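# Relocate the paper-filled crate into the yellow taped bay

## Task

Get the crate into the yellow bay so that it sits upright, lies wholly within the tape lines without covering them, and still contains every piece of paper. Nothing else in the room may be disturbed. The robot must not topple or be left leaning. The crate has to stay there without the robot holding it.

## Robot and tools

ROBOT. TidyBot++: a mobile base 0.54 m long, 0.50 m wide and 0.38 m high on four powered casters. It carries a single seven-joint arm with a two-finger gripper. The shoulder sits 0.12 m ahead of the base centre and 0.68 m above the floor. Segment lengths are 0.42 m (upper arm), 0.31 m (forearm) and 0.31 m (hand, from wrist to the hand point). The arm begins folded with the hand pointing down; folded, it reaches up to 0.08 m beyond the base front, and the elbow can be as high as 1.15 m. A downward-pointing hand can go no higher than about 0.94 m, and only near the base. Cameras: base_camera (644x364, pinhole) and wrist_camera (644x476, fisheye, looking along the hand).

FRAMES. Base frame: origin on the floor below the base centre, x forward, y left, z up. hand_pose is reported in it: the point between the finger pads, with its z axis out along the fingers and its y axis along the closing direction. The odometry frame is the base frame as it was at scene start. base_odometry heading is positive to the left, -3.142 to 3.142, and counts wheel turns, so slip reads as travel and drift builds up. base_tilt is in degrees, positive when leaning forward or right.

execute_actions. Arguments: actions (a list holding one action or nothing) and cameras (list of base_camera, wrist_camera or all; omitted, null or ["all"] gives both; [] gives none). An empty list only reports state and images. An action may contain:
- base: exactly one key, each a relative offset from where the base last measured itself, not a pose. translate_m: metres, forward positive, -2 to 2. strafe_m: metres, left positive, -2 to 2. rotate_rad: radians, counter-clockwise from above positive, -6.3 to 6.3.
- joints: absolute targets by name, in radians. joint_1_rad any angle (turns the arm about vertical; positive is clockwise from above, opposite to rotate_rad). joint_2_rad -2.249 to 2.249 (shoulder). joint_3_rad any angle. joint_4_rad -2.579 to 2.579 (elbow). joint_5_rad any angle. joint_6_rad -2.099 to 2.099 (wrist). joint_7_rad any angle; with the hand down, positive is counter-clockwise from above, and at 1.57 the fingers open toward robot left/right. gripper_pos 0 (open, pad gap about 85 mm) to 1 (closed); gap is roughly 85 x (1 - gripper_pos) mm. Done tolerances: ±0.039 for joints 1-4, ±0.056 for joints 5-7, ±0.03 for the gripper. Continuous joints go the short way, so turn in steps below half a turn.
- speeds: optional caps for this action only: translate_m and strafe_m 0.05 to 0.5 m/s, rotate_rad 0.1 to 1.57 rad/s (top values are the defaults).
Base and joint motions start at once and may finish at different times. A base move needing over 8.667 s is refused, and an action ends after 15 s. Unknown keys or out-of-range values reject the whole call with no motion. A part you leave out may still be pushing toward its earlier target.

Arm geometry: with joint_1_rad 0, joint_3_rad 3.14 and joint_5_rad 0 (roughly the start), the arm stays in the vertical plane of base x. Angles from vertical (forward positive): upper arm = joint_2_rad, forearm = joint_2_rad - joint_4_rad, hand = that minus joint_6_rad. Forward reach from the shoulder is the sum of length x sin(angle); height above it is the sum of length x cos(angle).

wait: seconds, 0 to 10; commands nothing and returns state and images. zoom_image: camera (base_camera or wrist_camera) and region [x0, y0, x1, y1] in pixels of that camera's latest full image, origin top-left, at most 504 by 504. read_manual: section "licences" gives licence texts only. finished_scene: scene, the number of the scene being closed; irreversible, and the goal must already hold.

RESULT LINES. base_status and joint_status: done; off_target (stopped short, may keep pushing); contact_stop or time_out (base only: old target dropped, holds in place); not_followed (joint targets withheld by the self-collision check, shown with "joint command not followed" and a cause line; the gripper part still runs). A blocked base can say done although it fell short. on_its_own lists motion you did not command. motor_effort is percent of maximum with the action's peak in brackets. ARM HIT means the arm struck the base or itself. Motor temperatures list one value per arm joint; MOTOR HOT appears from 60 °C; at 75 °C an OVER-TEMPERATURE FAULT stop occurs and unfinished keys say limit_stop_at_motor_heat, so resend them. Gripper at 1 reading done means it holds nothing; off_target means it is gripping something at the shown value. If a stop is reported, later motion calls in the same reply are skipped.

CAUTIONS. Friction leaves joints slightly off; correct by sending last command + (wanted - read) for each joint, and trust images over hand_pose. A held load makes the arm sag; never command a loaded joint to its current reading. Torque sensors fault above 104.5 N m (joints 1-4) or 51.3 N m (joints 5-7), freezing the arm for 10 s; warnings come at 56.7 and 29.4. Do not drive the base while the arm is snagged, especially above about 0.8 m, or the robot may tip; sideways force on a raised hand can lift wheels. Avoid drops, slams, hard shoves, spilling paper, and bumping other objects. Loose items may occasionally get nudged by something else. The robot holds its last command while you think.

Each tool is called after "Emit:" as a command line: name --argument value for each argument, lists and objects as JSON in quotes; but a table of rows of numbers goes row by row, as --pt "numbers of a row", without its own name.

## Session

Emit:
execute_actions --actions '[]'

Scene clock: 0.00 s.
Motor temperatures (°C, as the motors report them): [36 34 34 37 48 48 50]
base_odometry: x=+0.000 y=+0.000 heading=+0.000 (m, m, rad; odometry frame)
base_tilt: forward=-0.3 right=-0.7 (deg)
base_status: not commanded
joint_positions: joint_1_rad=-0.010 joint_2_rad=-0.396 joint_3_rad=+3.150 joint_4_rad=-2.507 joint_5_rad=-0.019 joint_6_rad=-0.831 joint_7_rad=+1.583 gripper_pos=+0.000
joint_status: not commanded
motor_effort: joint_1_rad=+0 joint_2_rad=-1 joint_3_rad=-1 joint_4_rad=+13 joint_5_rad=-1 joint_6_rad=+0 joint_7_rad=+0 (%)
hand_pose: x=+0.2884 y=+0.0064 z=+0.6034 quat_wxyz=(-0.009, +0.995, +0.001, +0.100) (m; base frame)
pictures: base_camera, wrist_camera
Images, in order (width x height): base_camera 644x364, wrist_camera 644x476.

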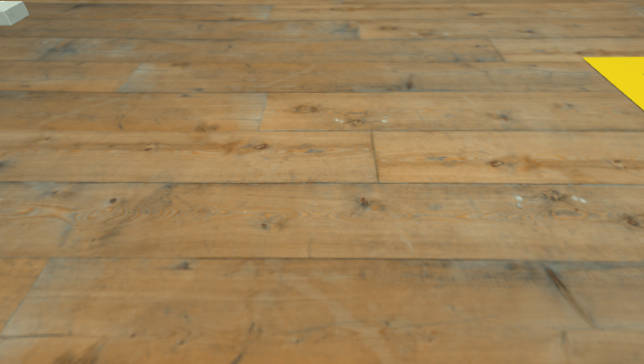

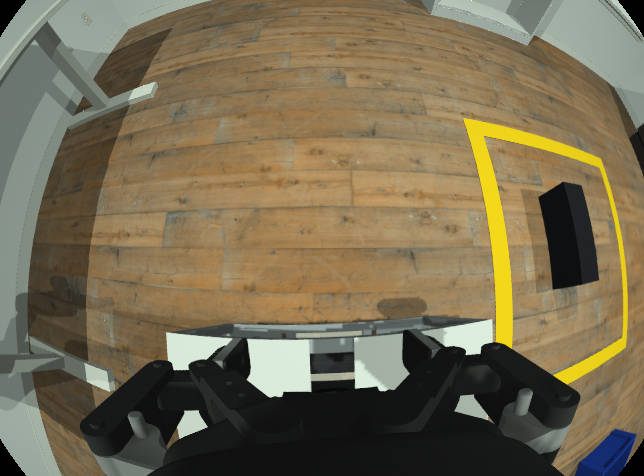

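Emit:
execute_actions --actions '[{"joints":{"joint_1_rad":1.7,"joint_4_rad":-2.2,"joint_6_rad":-1.0}}]' --cameras '["wrist_camera"]'

Scene clock: 7.33 s.
Motor temperatures (°C, as the motors report them): [36 34 34 37 48 48 50]
base_odometry: x=+0.000 y=+0.000 heading=+0.000 (m, m, rad; odometry frame)
base_tilt: forward=-0.3 right=-0.7 (deg)
base_status: not commanded
joint_positions: joint_1_rad=+1.683 joint_2_rad=-0.396 joint_3_rad=+3.150 joint_4_rad=-2.215 joint_5_rad=-0.019 joint_6_rad=-0.968 joint_7_rad=+1.583 gripper_pos=+0.000
joint_status: all done
motor_effort: joint_1_rad=+0(1) joint_2_rad=-4(5) joint_3_rad=-1(1) joint_4_rad=+20(20) joint_5_rad=-1(1) joint_6_rad=+3(3) joint_7_rad=+1(0) (%)
hand_pose: x=+0.0953 y=-0.2496 z=+0.7009 quat_wxyz=(+0.126, +0.654, -0.735, +0.124) (m; base frame)
pictures: wrist_camera
camera_calibration (this result's frames):
wrist_camera: T_world_to_cam=[[-0.987217, 0.158865, -0.0128618, 0.142907], [0.152238, 0.915985, -0.371208, 0.535378], [-0.0471907, -0.368421, -0.928461, 0.698746], [0, 0, 0, 1]] pos_world=[0.0925494, -0.255668, 0.849333]
Images, in order (width x height): wrist_camera 644x476.

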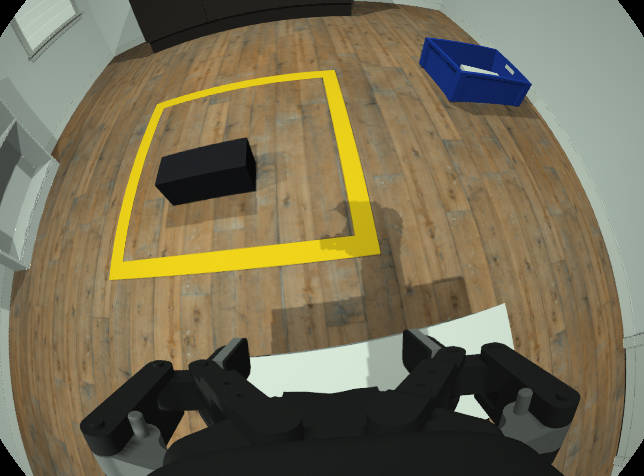

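Emit:
execute_actions --actions '[{"base":{"strafe_m":-0.35},"joints":{"joint_1_rad":0}}]' --cameras '[]'

Emit:
execute_actions --actions '[{"base":{"translate_m":-0.15}}]' --cameras '[]'

Emit:
execute_actions --actions '[{"base":{"rotate_rad":-3.14}}]' --cameras '[]'

Emit:
execute_actions --actions '[{"base":{"strafe_m":1.0},"joints":{"joint_2_rad":0.0,"joint_4_rad":-1.7,"joint_6_rad":-1.3}}]'

Scene clock: 42.70 s.
Motor temperatures (°C, as the motors report them): [36 34 34 37 48 48 50]
base_odometry: x=+0.000 y=-0.350 heading=+0.000 (m, m, rad; odometry frame)
base_tilt: forward=-0.3 right=-0.7 (deg)
base_status: done
joint_positions: joint_1_rad=+0.017 joint_2_rad=-0.391 joint_3_rad=+3.150 joint_4_rad=-2.210 joint_5_rad=-0.019 joint_6_rad=-0.972 joint_7_rad=+1.583 gripper_pos=+0.000
joint_status: all done
motor_effort: joint_1_rad=+0(1) joint_2_rad=-5(7) joint_3_rad=-1(1) joint_4_rad=+20(20) joint_5_rad=-1(1) joint_6_rad=+3(3) joint_7_rad=+0(0) (%)
hand_pose: x=+0.3705 y=+0.0002 z=+0.7015 quat_wxyz=(-0.007, +0.985, -0.010, +0.175) (m; base frame)
pictures: none
No camera images: the call's "cameras" was empty. Leave "cameras" out to get every camera's image.

Scene clock: 44.17 s.
Motor temperatures (°C, as the motors report them): [36 34 34 37 48 48 50]
base_odometry: x=-0.150 y=-0.350 heading=+0.001 (m, m, rad; odometry frame)
base_tilt: forward=-0.3 right=-0.7 (deg)
base_status: done
joint_positions: joint_1_rad=+0.017 joint_2_rad=-0.399 joint_3_rad=+3.150 joint_4_rad=-2.209 joint_5_rad=-0.019 joint_6_rad=-0.973 joint_7_rad=+1.583 gripper_pos=+0.000
joint_status: not commanded
motor_effort: joint_1_rad=-1(0) joint_2_rad=-4(7) joint_3_rad=-1(1) joint_4_rad=+20(21) joint_5_rad=-1(2) joint_6_rad=+3(3) joint_7_rad=+0(1) (%)
hand_pose: x=+0.3703 y=+0.0002 z=+0.7034 quat_wxyz=(-0.007, +0.984, -0.010, +0.178) (m; base frame)
pictures: none
No camera images: the call's "cameras" was empty. Leave "cameras" out to get every camera's image.

Scene clock: 47.50 s.
Motor temperatures (°C, as the motors report them): [36 34 34 37 48 48 50]
base_odometry: x=-0.150 y=-0.350 heading=-3.139 (m, m, rad; odometry frame)
base_tilt: forward=-0.3 right=-0.7 (deg)
base_status: done
joint_positions: joint_1_rad=+0.016 joint_2_rad=-0.399 joint_3_rad=+3.150 joint_4_rad=-2.209 joint_5_rad=-0.019 joint_6_rad=-0.973 joint_7_rad=+1.583 gripper_pos=+0.000
joint_status: not commanded
motor_effort: joint_1_rad=+0(0) joint_2_rad=-5(5) joint_3_rad=-1(0) joint_4_rad=+20(20) joint_5_rad=-1(2) joint_6_rad=+3(3) joint_7_rad=+0(1) (%)
hand_pose: x=+0.3703 y=+0.0005 z=+0.7034 quat_wxyz=(-0.007, +0.984, -0.010, +0.178) (m; base frame)
pictures: none
No camera images: the call's "cameras" was empty. Leave "cameras" out to get every camera's image.

Scene clock: 50.90 s.
Motor temperatures (°C, as the motors report them): [36 34 34 37 48 48 50]
base_odometry: x=-0.148 y=-1.350 heading=-3.140 (m, m, rad; odometry frame)
base_tilt: forward=-0.3 right=-0.8 (deg)
base_status: done
joint_positions: joint_1_rad=+0.011 joint_2_rad=-0.005 joint_3_rad=+3.150 joint_4_rad=-1.712 joint_5_rad=-0.019 joint_6_rad=-1.269 joint_7_rad=+1.583 gripper_pos=+0.000
joint_status: all done
motor_effort: joint_1_rad=+0(1) joint_2_rad=-18(19) joint_3_rad=-1(0) joint_4_rad=+19(21) joint_5_rad=-1(2) joint_6_rad=+2(4) joint_7_rad=+0(1) (%)
hand_pose: x=+0.4798 y=+0.0001 z=+0.7528 quat_wxyz=(-0.008, +0.997, -0.006, +0.083) (m; base frame)
pictures: base_camera, wrist_camera
camera_calibration (this result's frames):
wrist_camera: T_world_to_cam=[[-0.0546561, -0.998498, -0.00382881, 0.029422], [-0.980096, 0.0543809, -0.19093, 0.675108], [0.190852, -0.0066829, -0.981596, 0.782798], [0, 0, 0, 1]] pos_world=[0.513881, -0.00210381, 0.897402]
Images, in order (width x height): base_camera 644x364, wrist_camera 644x476.

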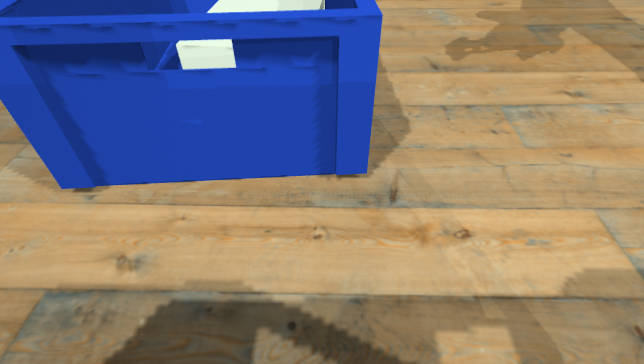

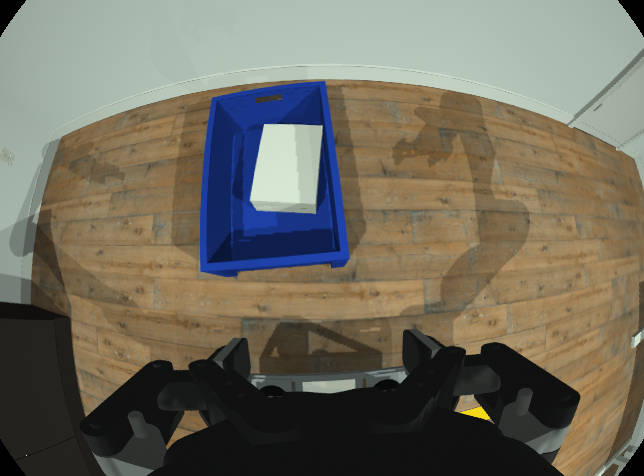

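Emit:
execute_actions --actions '[{"base":{"strafe_m":0.13},"joints":{"joint_2_rad":1.014,"joint_4_rad":-1.628,"joint_6_rad":-0.5,"joint_7_rad":0.0}}]'

Emit:
execute_actions --actions '[{"joints":{"joint_2_rad":1.28,"joint_4_rad":-1.52,"joint_6_rad":-0.34}}]'

Scene clock: 61.70 s.
Motor temperatures (°C, as the motors report them): [36 34 34 37 48 48 50]
base_odometry: x=-0.148 y=-1.480 heading=-3.141 (m, m, rad; odometry frame)
base_tilt: forward=-0.3 right=-0.8 (deg)
base_status: done
joint_positions: joint_1_rad=+0.005 joint_2_rad=+1.014 joint_3_rad=+3.150 joint_4_rad=-1.642 joint_5_rad=-0.019 joint_6_rad=-0.530 joint_7_rad=+0.023 gripper_pos=+0.000
joint_status: all done
motor_effort: joint_1_rad=+0(3) joint_2_rad=-41(43) joint_3_rad=-2(4) joint_4_rad=+8(18) joint_5_rad=-1(2) joint_6_rad=-1(2) joint_7_rad=+0(1) (%)
hand_pose: x=+0.6089 y=-0.0025 z=+0.3151 quat_wxyz=(+0.015, +0.706, -0.708, -0.017) (m; base frame)
pictures: base_camera, wrist_camera
camera_calibration (this result's frames):
wrist_camera: T_world_to_cam=[[-0.996883, 0.0439793, 0.0655016, 0.586699], [0.0423816, 0.998774, -0.0255852, 0.0458418], [-0.0665465, -0.0227294, -0.997524, 0.490251], [0, 0, 0, 1]] pos_world=[0.615552, -0.0604451, 0.451781]
Images, in order (width x height): base_camera 644x364, wrist_camera 644x476.

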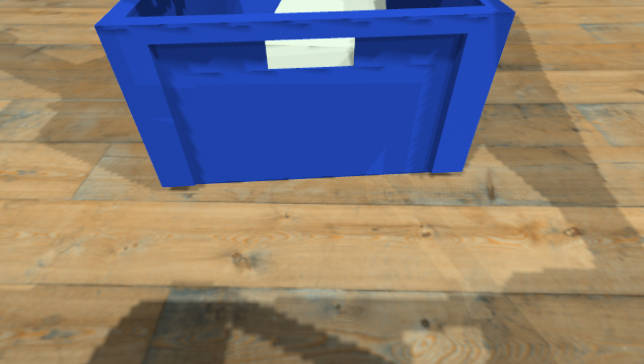

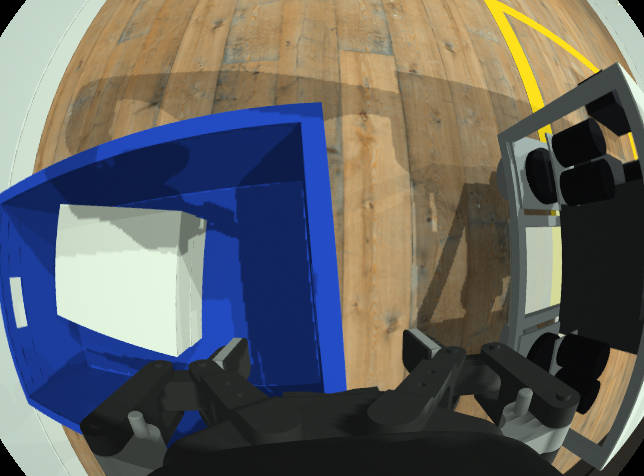

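Scene clock: 63.33 s.
Motor temperatures (°C, as the motors report them): [36 34 34 37 48 48 50]
base_odometry: x=-0.148 y=-1.480 heading=-3.141 (m, m, rad; odometry frame)
base_tilt: forward=-0.3 right=-0.8 (deg)
base_status: not commanded
joint_positions: joint_1_rad=+0.005 joint_2_rad=+1.283 joint_3_rad=+3.150 joint_4_rad=-1.533 joint_5_rad=-0.019 joint_6_rad=-0.371 joint_7_rad=+0.023 gripper_pos=+0.000
joint_status: all done
motor_effort: joint_1_rad=+0(0) joint_2_rad=-43(46) joint_3_rad=-2(2) joint_4_rad=+6(9) joint_5_rad=-1(1) joint_6_rad=+0(1) joint_7_rad=+0(1) (%)
hand_pose: x=+0.6088 y=-0.0037 z=+0.1922 quat_wxyz=(+0.016, +0.706, -0.708, -0.016) (m; base frame)
pictures: base_camera, wrist_camera
camera_calibration (this result's frames):
wrist_camera: T_world_to_cam=[[-0.996861, 0.0434912, 0.0661518, 0.594493], [0.0416255, 0.998703, -0.0293252, 0.0450494], [-0.0673414, -0.0264795, -0.997379, 0.367992], [0, 0, 0, 1]] pos_world=[0.615533, -0.0611019, 0.329022]
Images, in order (width x height): base_camera 644x364, wrist_camera 644x476.

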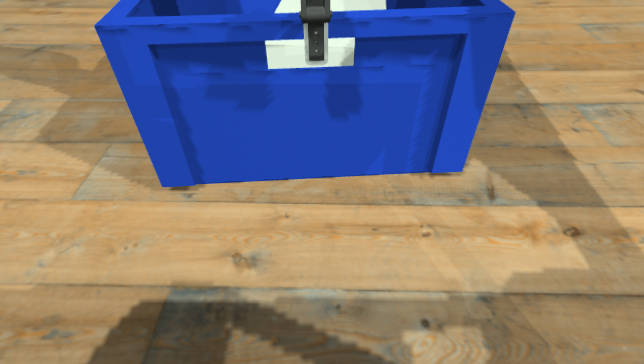

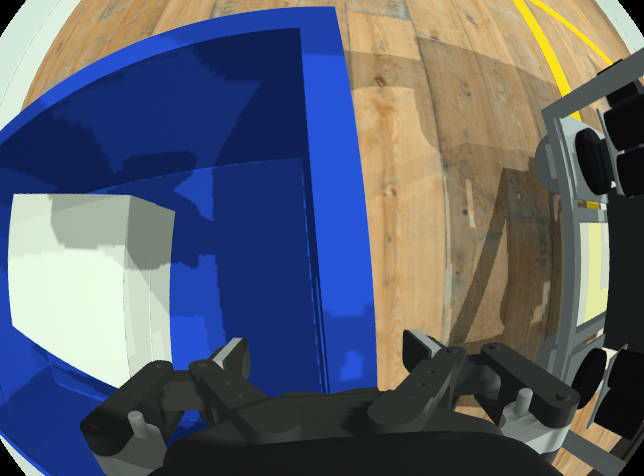

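Emit:
execute_actions --actions '[{"joints":{"gripper_pos":1}}]' --cameras '[]'

Emit:
execute_actions --actions '[{"base":{"translate_m":-0.2},"speeds":{"translate_m":0.15},"joints":{"joint_1_rad":0.15,"joint_7_rad":0.05}}]'

Scene clock: 69.43 s.
Motor temperatures (°C, as the motors report them): [36 34 34 37 48 48 50]
base_odometry: x=-0.148 y=-1.480 heading=-3.141 (m, m, rad; odometry frame)
base_tilt: forward=-0.3 right=-0.8 (deg)
base_status: not commanded
joint_positions: joint_1_rad=+0.005 joint_2_rad=+1.284 joint_3_rad=+3.150 joint_4_rad=-1.548 joint_5_rad=-0.019 joint_6_rad=-0.372 joint_7_rad=+0.023 gripper_pos=+0.785
joint_status: gripper_pos off_target (ended at +0.785, target +1.000)
motor_effort: joint_1_rad=+1(1) joint_2_rad=-42(46) joint_3_rad=-2(3) joint_4_rad=+10(18) joint_5_rad=-4(4) joint_6_rad=+1(11) joint_7_rad=-1(2) (%)
hand_pose: x=+0.5988 y=-0.0036 z=+0.1904 quat_wxyz=(+0.022, +0.706, -0.707, -0.022) (m; base frame)
pictures: none
No camera images: the call's "cameras" was empty. Leave "cameras" out to get every camera's image.

Scene clock: 71.47 s.
Motor temperatures (°C, as the motors report them): [36 34 34 37 48 48 50]
base_odometry: x=+0.052 y=-1.480 heading=-3.140 (m, m, rad; odometry frame)
base_tilt: forward=-0.3 right=-0.7 (deg)
base_status: done
joint_positions: joint_1_rad=+0.106 joint_2_rad=+1.300 joint_3_rad=+3.115 joint_4_rad=-1.473 joint_5_rad=-0.017 joint_6_rad=-0.306 joint_7_rad=+0.062 gripper_pos=+0.788
joint_status: joint_1_rad off_target (ended at +0.106, target +0.150); the others done
motor_effort: joint_1_rad=+4(10) joint_2_rad=-47(51) joint_3_rad=+1(7) joint_4_rad=+0(9) joint_5_rad=-2(5) joint_6_rad=-5(9) joint_7_rad=-1(5) (%)
hand_pose: x=+0.6556 y=-0.0374 z=+0.1909 quat_wxyz=(-0.032, +0.688, -0.725, +0.013) (m; base frame)
pictures: base_camera, wrist_camera
camera_calibration (this result's frames):
wrist_camera: T_world_to_cam=[[-0.994637, 0.0948393, -0.0412587, 0.663736], [0.0947721, 0.995493, 0.00358611, 0.0355084], [0.0414128, -0.000343288, -0.999142, 0.298992], [0, 0, 0, 1]] pos_world=[0.644429, -0.0981939, 0.325993]
Images, in order (width x height): base_camera 644x364, wrist_camera 644x476.

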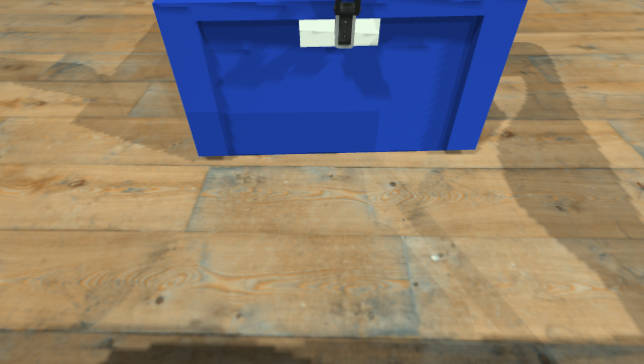

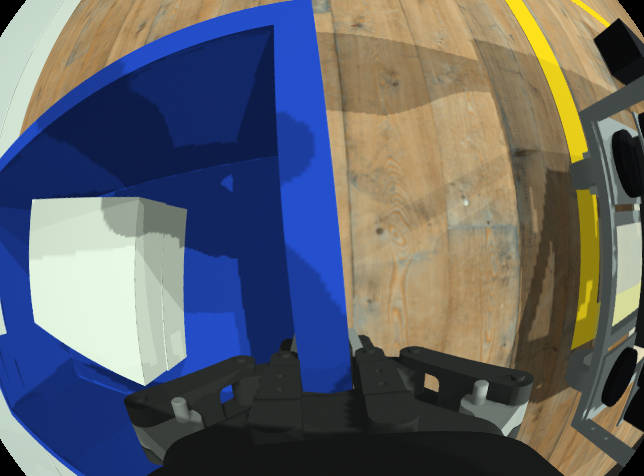

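Emit:
execute_actions --actions '[{"base":{"translate_m":-0.1},"speeds":{"translate_m":0.15},"joints":{"joint_1_rad":0.35,"joint_7_rad":0.1}}]' --cameras '[]'

Emit:
execute_actions --actions '[{"base":{"strafe_m":-0.12},"speeds":{"strafe_m":0.1}}]' --cameras '[]'

Emit:
execute_actions --actions '[{"base":{"translate_m":-0.4},"speeds":{"translate_m":0.2},"joints":{"joint_7_rad":0.25}}]'

Scene clock: 77.67 s.
Motor temperatures (°C, as the motors report them): [36 34 34 37 48 48 50]
base_odometry: x=+0.152 y=-1.480 heading=-3.140 (m, m, rad; odometry frame)
base_tilt: forward=-0.3 right=-0.7 (deg)
base_status: done
joint_positions: joint_1_rad=+0.258 joint_2_rad=+1.298 joint_3_rad=+3.094 joint_4_rad=-1.488 joint_5_rad=+0.001 joint_6_rad=-0.303 joint_7_rad=+0.136 gripper_pos=+0.788
joint_status: joint_1_rad off_target (ended at +0.258, target +0.350); the others done
motor_effort: joint_1_rad=+14(16) joint_2_rad=-46(53) joint_3_rad=+7(10) joint_4_rad=+4(6) joint_5_rad=-7(8) joint_6_rad=-3(10) joint_7_rad=-8(9) (%)
hand_pose: x=+0.6397 y=-0.1056 z=+0.1909 quat_wxyz=(-0.034, +0.667, -0.744, +0.009) (m; base frame)
pictures: none
No camera images: the call's "cameras" was empty. Leave "cameras" out to get every camera's image.

Scene clock: 79.43 s.
Motor temperatures (°C, as the motors report them): [37 34 34 37 48 48 50]
base_odometry: x=+0.152 y=-1.360 heading=-3.140 (m, m, rad; odometry frame)
base_tilt: forward=-0.3 right=-0.7 (deg)
base_status: done
joint_positions: joint_1_rad=+0.243 joint_2_rad=+1.294 joint_3_rad=+3.058 joint_4_rad=-1.515 joint_5_rad=+0.011 joint_6_rad=-0.313 joint_7_rad=+0.154 gripper_pos=+0.788
joint_status: not commanded
motor_effort: joint_1_rad=+19(23) joint_2_rad=-43(46) joint_3_rad=+11(16) joint_4_rad=+7(9) joint_5_rad=-9(9) joint_6_rad=+0(3) joint_7_rad=-11(11) (%)
hand_pose: x=+0.6288 y=-0.0732 z=+0.1912 quat_wxyz=(-0.037, +0.686, -0.726, -0.013) (m; base frame)
pictures: none
No camera images: the call's "cameras" was empty. Leave "cameras" out to get every camera's image.

Scene clock: 82.23 s.
Motor temperatures (°C, as the motors report them): [37 34 34 37 48 48 50]
base_odometry: x=+0.551 y=-1.360 heading=-3.140 (m, m, rad; odometry frame)
base_tilt: forward=-0.3 right=-0.7 (deg)
base_status: done
joint_positions: joint_1_rad=+0.307 joint_2_rad=+1.301 joint_3_rad=+3.102 joint_4_rad=-1.473 joint_5_rad=-0.005 joint_6_rad=-0.308 joint_7_rad=+0.257 gripper_pos=+0.789
joint_status: all done
on_its_own: joint_1_rad moved +0.064 toward your old target +0.350
motor_effort: joint_1_rad=+4(18) joint_2_rad=-46(51) joint_3_rad=+2(11) joint_4_rad=-1(7) joint_5_rad=+0(8) joint_6_rad=-6(9) joint_7_rad=+0(10) (%)
hand_pose: x=+0.6387 y=-0.1370 z=+0.1908 quat_wxyz=(-0.032, +0.691, -0.722, +0.016) (m; base frame)
pictures: base_camera, wrist_camera
camera_calibration (this result's frames):
wrist_camera: T_world_to_cam=[[-0.995176, 0.0865037, -0.0462836, 0.656535], [0.0866178, 0.996242, -0.000462757, 0.142373], [0.0460696, -0.0044695, -0.998928, 0.29601], [0, 0, 0, 1]] pos_world=[0.627399, -0.197307, 0.326145]
Images, in order (width x height): base_camera 644x364, wrist_camera 644x476.

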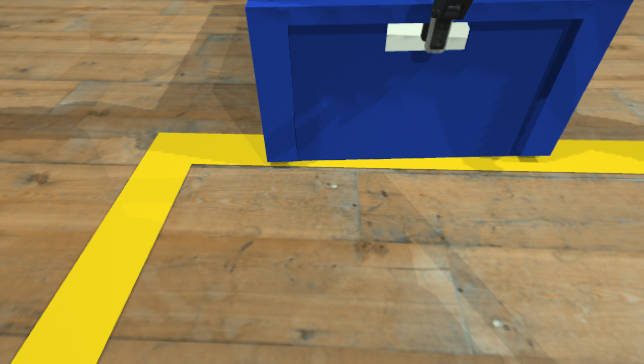

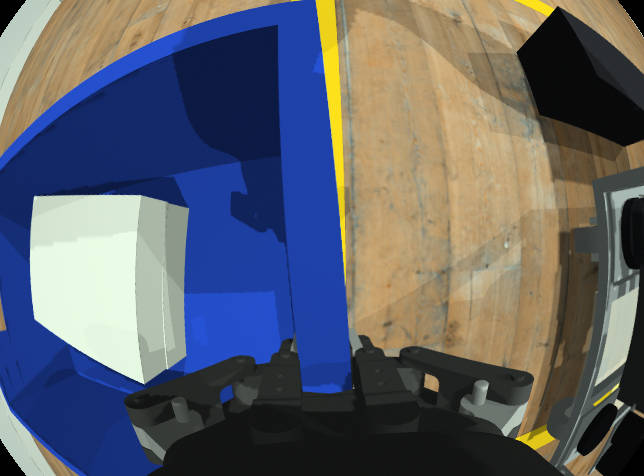

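Emit:
execute_actions --actions '[{"base":{"translate_m":-0.35},"speeds":{"translate_m":0.2},"joints":{"joint_1_rad":0.25,"joint_7_rad":0.1}}]'

Scene clock: 91.83 s.
Motor temperatures (°C, as the motors report them): [37 34 34 37 48 48 50]
base_odometry: x=+0.901 y=-1.359 heading=-3.140 (m, m, rad; odometry frame)
base_tilt: forward=-0.3 right=-0.7 (deg)
base_status: done
joint_positions: joint_1_rad=+0.237 joint_2_rad=+1.302 joint_3_rad=+3.117 joint_4_rad=-1.467 joint_5_rad=-0.006 joint_6_rad=-0.298 joint_7_rad=+0.128 gripper_pos=+0.789
joint_status: all done
motor_effort: joint_1_rad=+2(8) joint_2_rad=-46(52) joint_3_rad=+0(6) joint_4_rad=-1(7) joint_5_rad=-1(3) joint_6_rad=-6(10) joint_7_rad=+1(1) (%)
hand_pose: x=+0.6508 y=-0.1114 z=+0.1908 quat_wxyz=(-0.032, +0.667, -0.744, +0.024) (m; base frame)
pictures: base_camera, wrist_camera
camera_calibration (this result's frames):
wrist_camera: T_world_to_cam=[[-0.987083, 0.150133, -0.0559287, 0.670034], [0.150822, 0.988526, -0.00828648, 0.0746274], [0.0540429, -0.0166147, -0.9984, 0.288918], [0, 0, 0, 1]] pos_world=[0.634509, -0.169565, 0.326548]
Images, in order (width x height): base_camera 644x364, wrist_camera 644x476.

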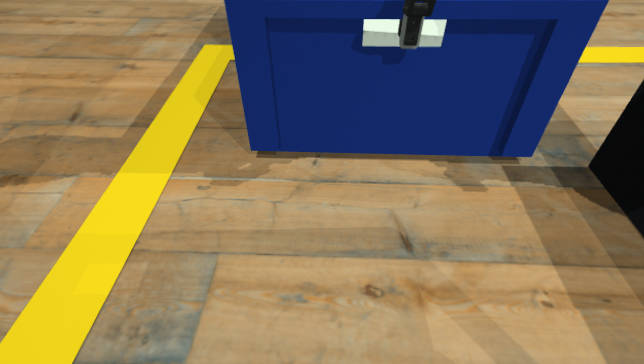

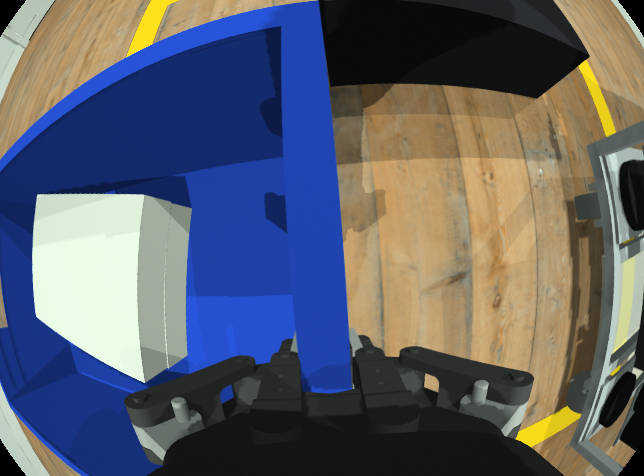

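Emit:
execute_actions --actions '[{"base":{"translate_m":-0.43},"speeds":{"translate_m":0.2},"joints":{"joint_1_rad":0.22,"joint_7_rad":0.19}}]'

Emit:
execute_actions --actions '[{"joints":{"gripper_pos":0.2}}]' --cameras '[]'

Emit:
execute_actions --actions '[{"joints":{"joint_2_rad":0.75,"joint_4_rad":-1.1,"joint_6_rad":-1.25}}]'

Scene clock: 99.23 s.
Motor temperatures (°C, as the motors report them): [37 34 34 37 48 48 50]
base_odometry: x=+1.331 y=-1.358 heading=-3.140 (m, m, rad; odometry frame)
base_tilt: forward=-0.3 right=-0.7 (deg)
base_status: done
joint_positions: joint_1_rad=+0.223 joint_2_rad=+1.302 joint_3_rad=+3.125 joint_4_rad=-1.467 joint_5_rad=-0.012 joint_6_rad=-0.292 joint_7_rad=+0.165 gripper_pos=+0.790
joint_status: all done
motor_effort: joint_1_rad=+1(4) joint_2_rad=-46(52) joint_3_rad=-1(2) joint_4_rad=-1(7) joint_5_rad=+0(1) joint_6_rad=-6(11) joint_7_rad=+1(2) (%)
hand_pose: x=+0.6535 y=-0.1077 z=+0.1908 quat_wxyz=(-0.031, +0.683, -0.729, +0.028) (m; base frame)
pictures: base_camera, wrist_camera
camera_calibration (this result's frames):
wrist_camera: T_world_to_cam=[[-0.992351, 0.106797, -0.0619235, 0.672024], [0.107993, 0.994018, -0.0162918, 0.100697], [0.0598132, -0.0228544, -0.997948, 0.284277], [0, 0, 0, 1]] pos_world=[0.639006, -0.165368, 0.326948]
Images, in order (width x height): base_camera 644x364, wrist_camera 644x476.

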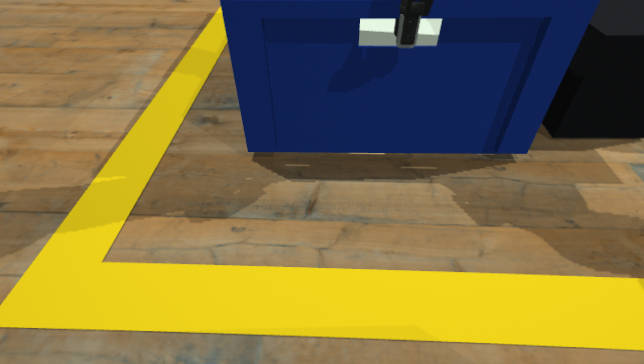

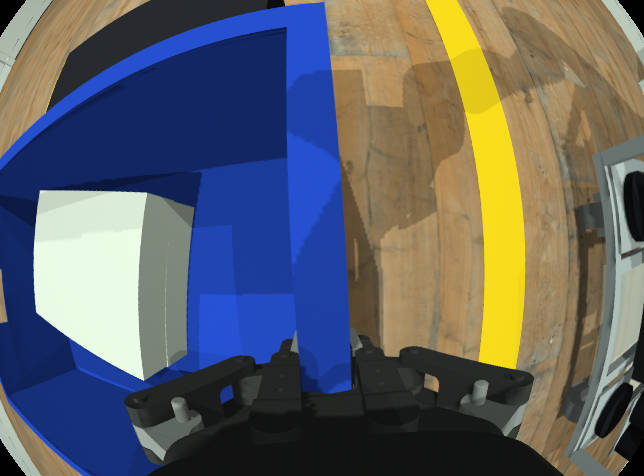

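Scene clock: 100.23 s.
Motor temperatures (°C, as the motors report them): [37 34 34 37 48 48 50]
base_odometry: x=+1.331 y=-1.358 heading=-3.140 (m, m, rad; odometry frame)
base_tilt: forward=-0.3 right=-0.7 (deg)
base_status: not commanded
joint_positions: joint_1_rad=+0.223 joint_2_rad=+1.287 joint_3_rad=+3.130 joint_4_rad=-1.511 joint_5_rad=-0.012 joint_6_rad=-0.309 joint_7_rad=+0.165 gripper_pos=+0.200
joint_status: all done
motor_effort: joint_1_rad=-1(1) joint_2_rad=-43(48) joint_3_rad=-2(3) joint_4_rad=+7(8) joint_5_rad=-1(0) joint_6_rad=+0(7) joint_7_rad=+1(1) (%)
hand_pose: x=+0.6290 y=-0.1058 z=+0.1929 quat_wxyz=(-0.016, +0.683, -0.730, +0.010) (m; base frame)
pictures: none
No camera images: the call's "cameras" was empty. Leave "cameras" out to get every camera's image.

Scene clock: 102.20 s.
Motor temperatures (°C, as the motors report them): [37 35 34 37 48 48 50]
base_odometry: x=+1.331 y=-1.358 heading=-3.140 (m, m, rad; odometry frame)
base_tilt: forward=-0.3 right=-0.7 (deg)
base_status: not commanded
joint_positions: joint_1_rad=+0.223 joint_2_rad=+0.748 joint_3_rad=+3.130 joint_4_rad=-1.107 joint_5_rad=-0.012 joint_6_rad=-1.223 joint_7_rad=+0.165 gripper_pos=+0.200
joint_status: all done
motor_effort: joint_1_rad=-1(0) joint_2_rad=-43(49) joint_3_rad=-3(2) joint_4_rad=+18(18) joint_5_rad=-1(1) joint_6_rad=+1(2) joint_7_rad=+0(1) (%)
hand_pose: x=+0.7139 y=-0.1237 z=+0.5916 quat_wxyz=(-0.026, +0.688, -0.725, +0.021) (m; base frame)
pictures: base_camera, wrist_camera
camera_calibration (this result's frames):
wrist_camera: T_world_to_cam=[[-0.994467, 0.0948562, -0.0451378, 0.748625], [0.0956397, 0.995295, -0.0155219, 0.125122], [0.0434531, -0.019753, -0.99886, 0.692939], [0, 0, 0, 1]] pos_world=[0.702406, -0.181858, 0.727883]
Images, in order (width x height): base_camera 644x364, wrist_camera 644x476.

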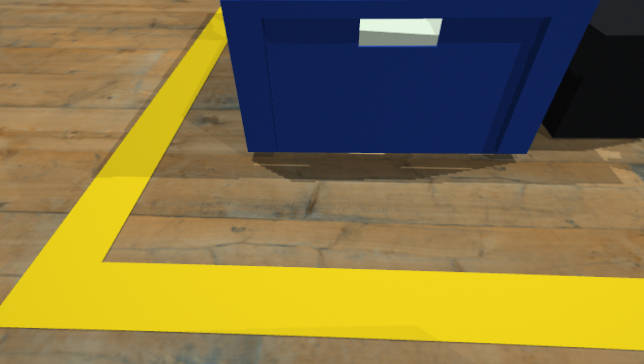

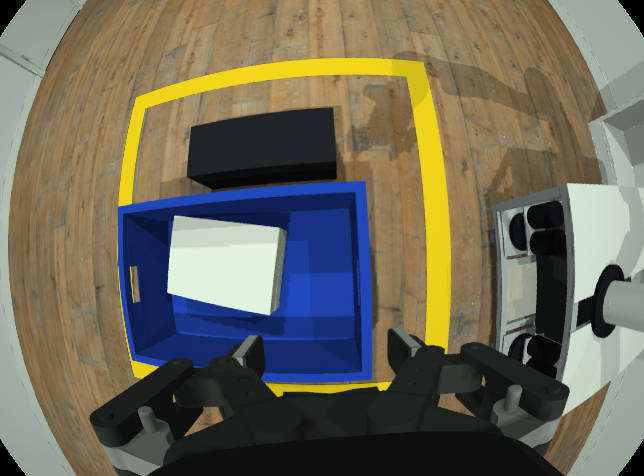

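Emit:
finished_scene --scene 1

The scene is finished: the task was done.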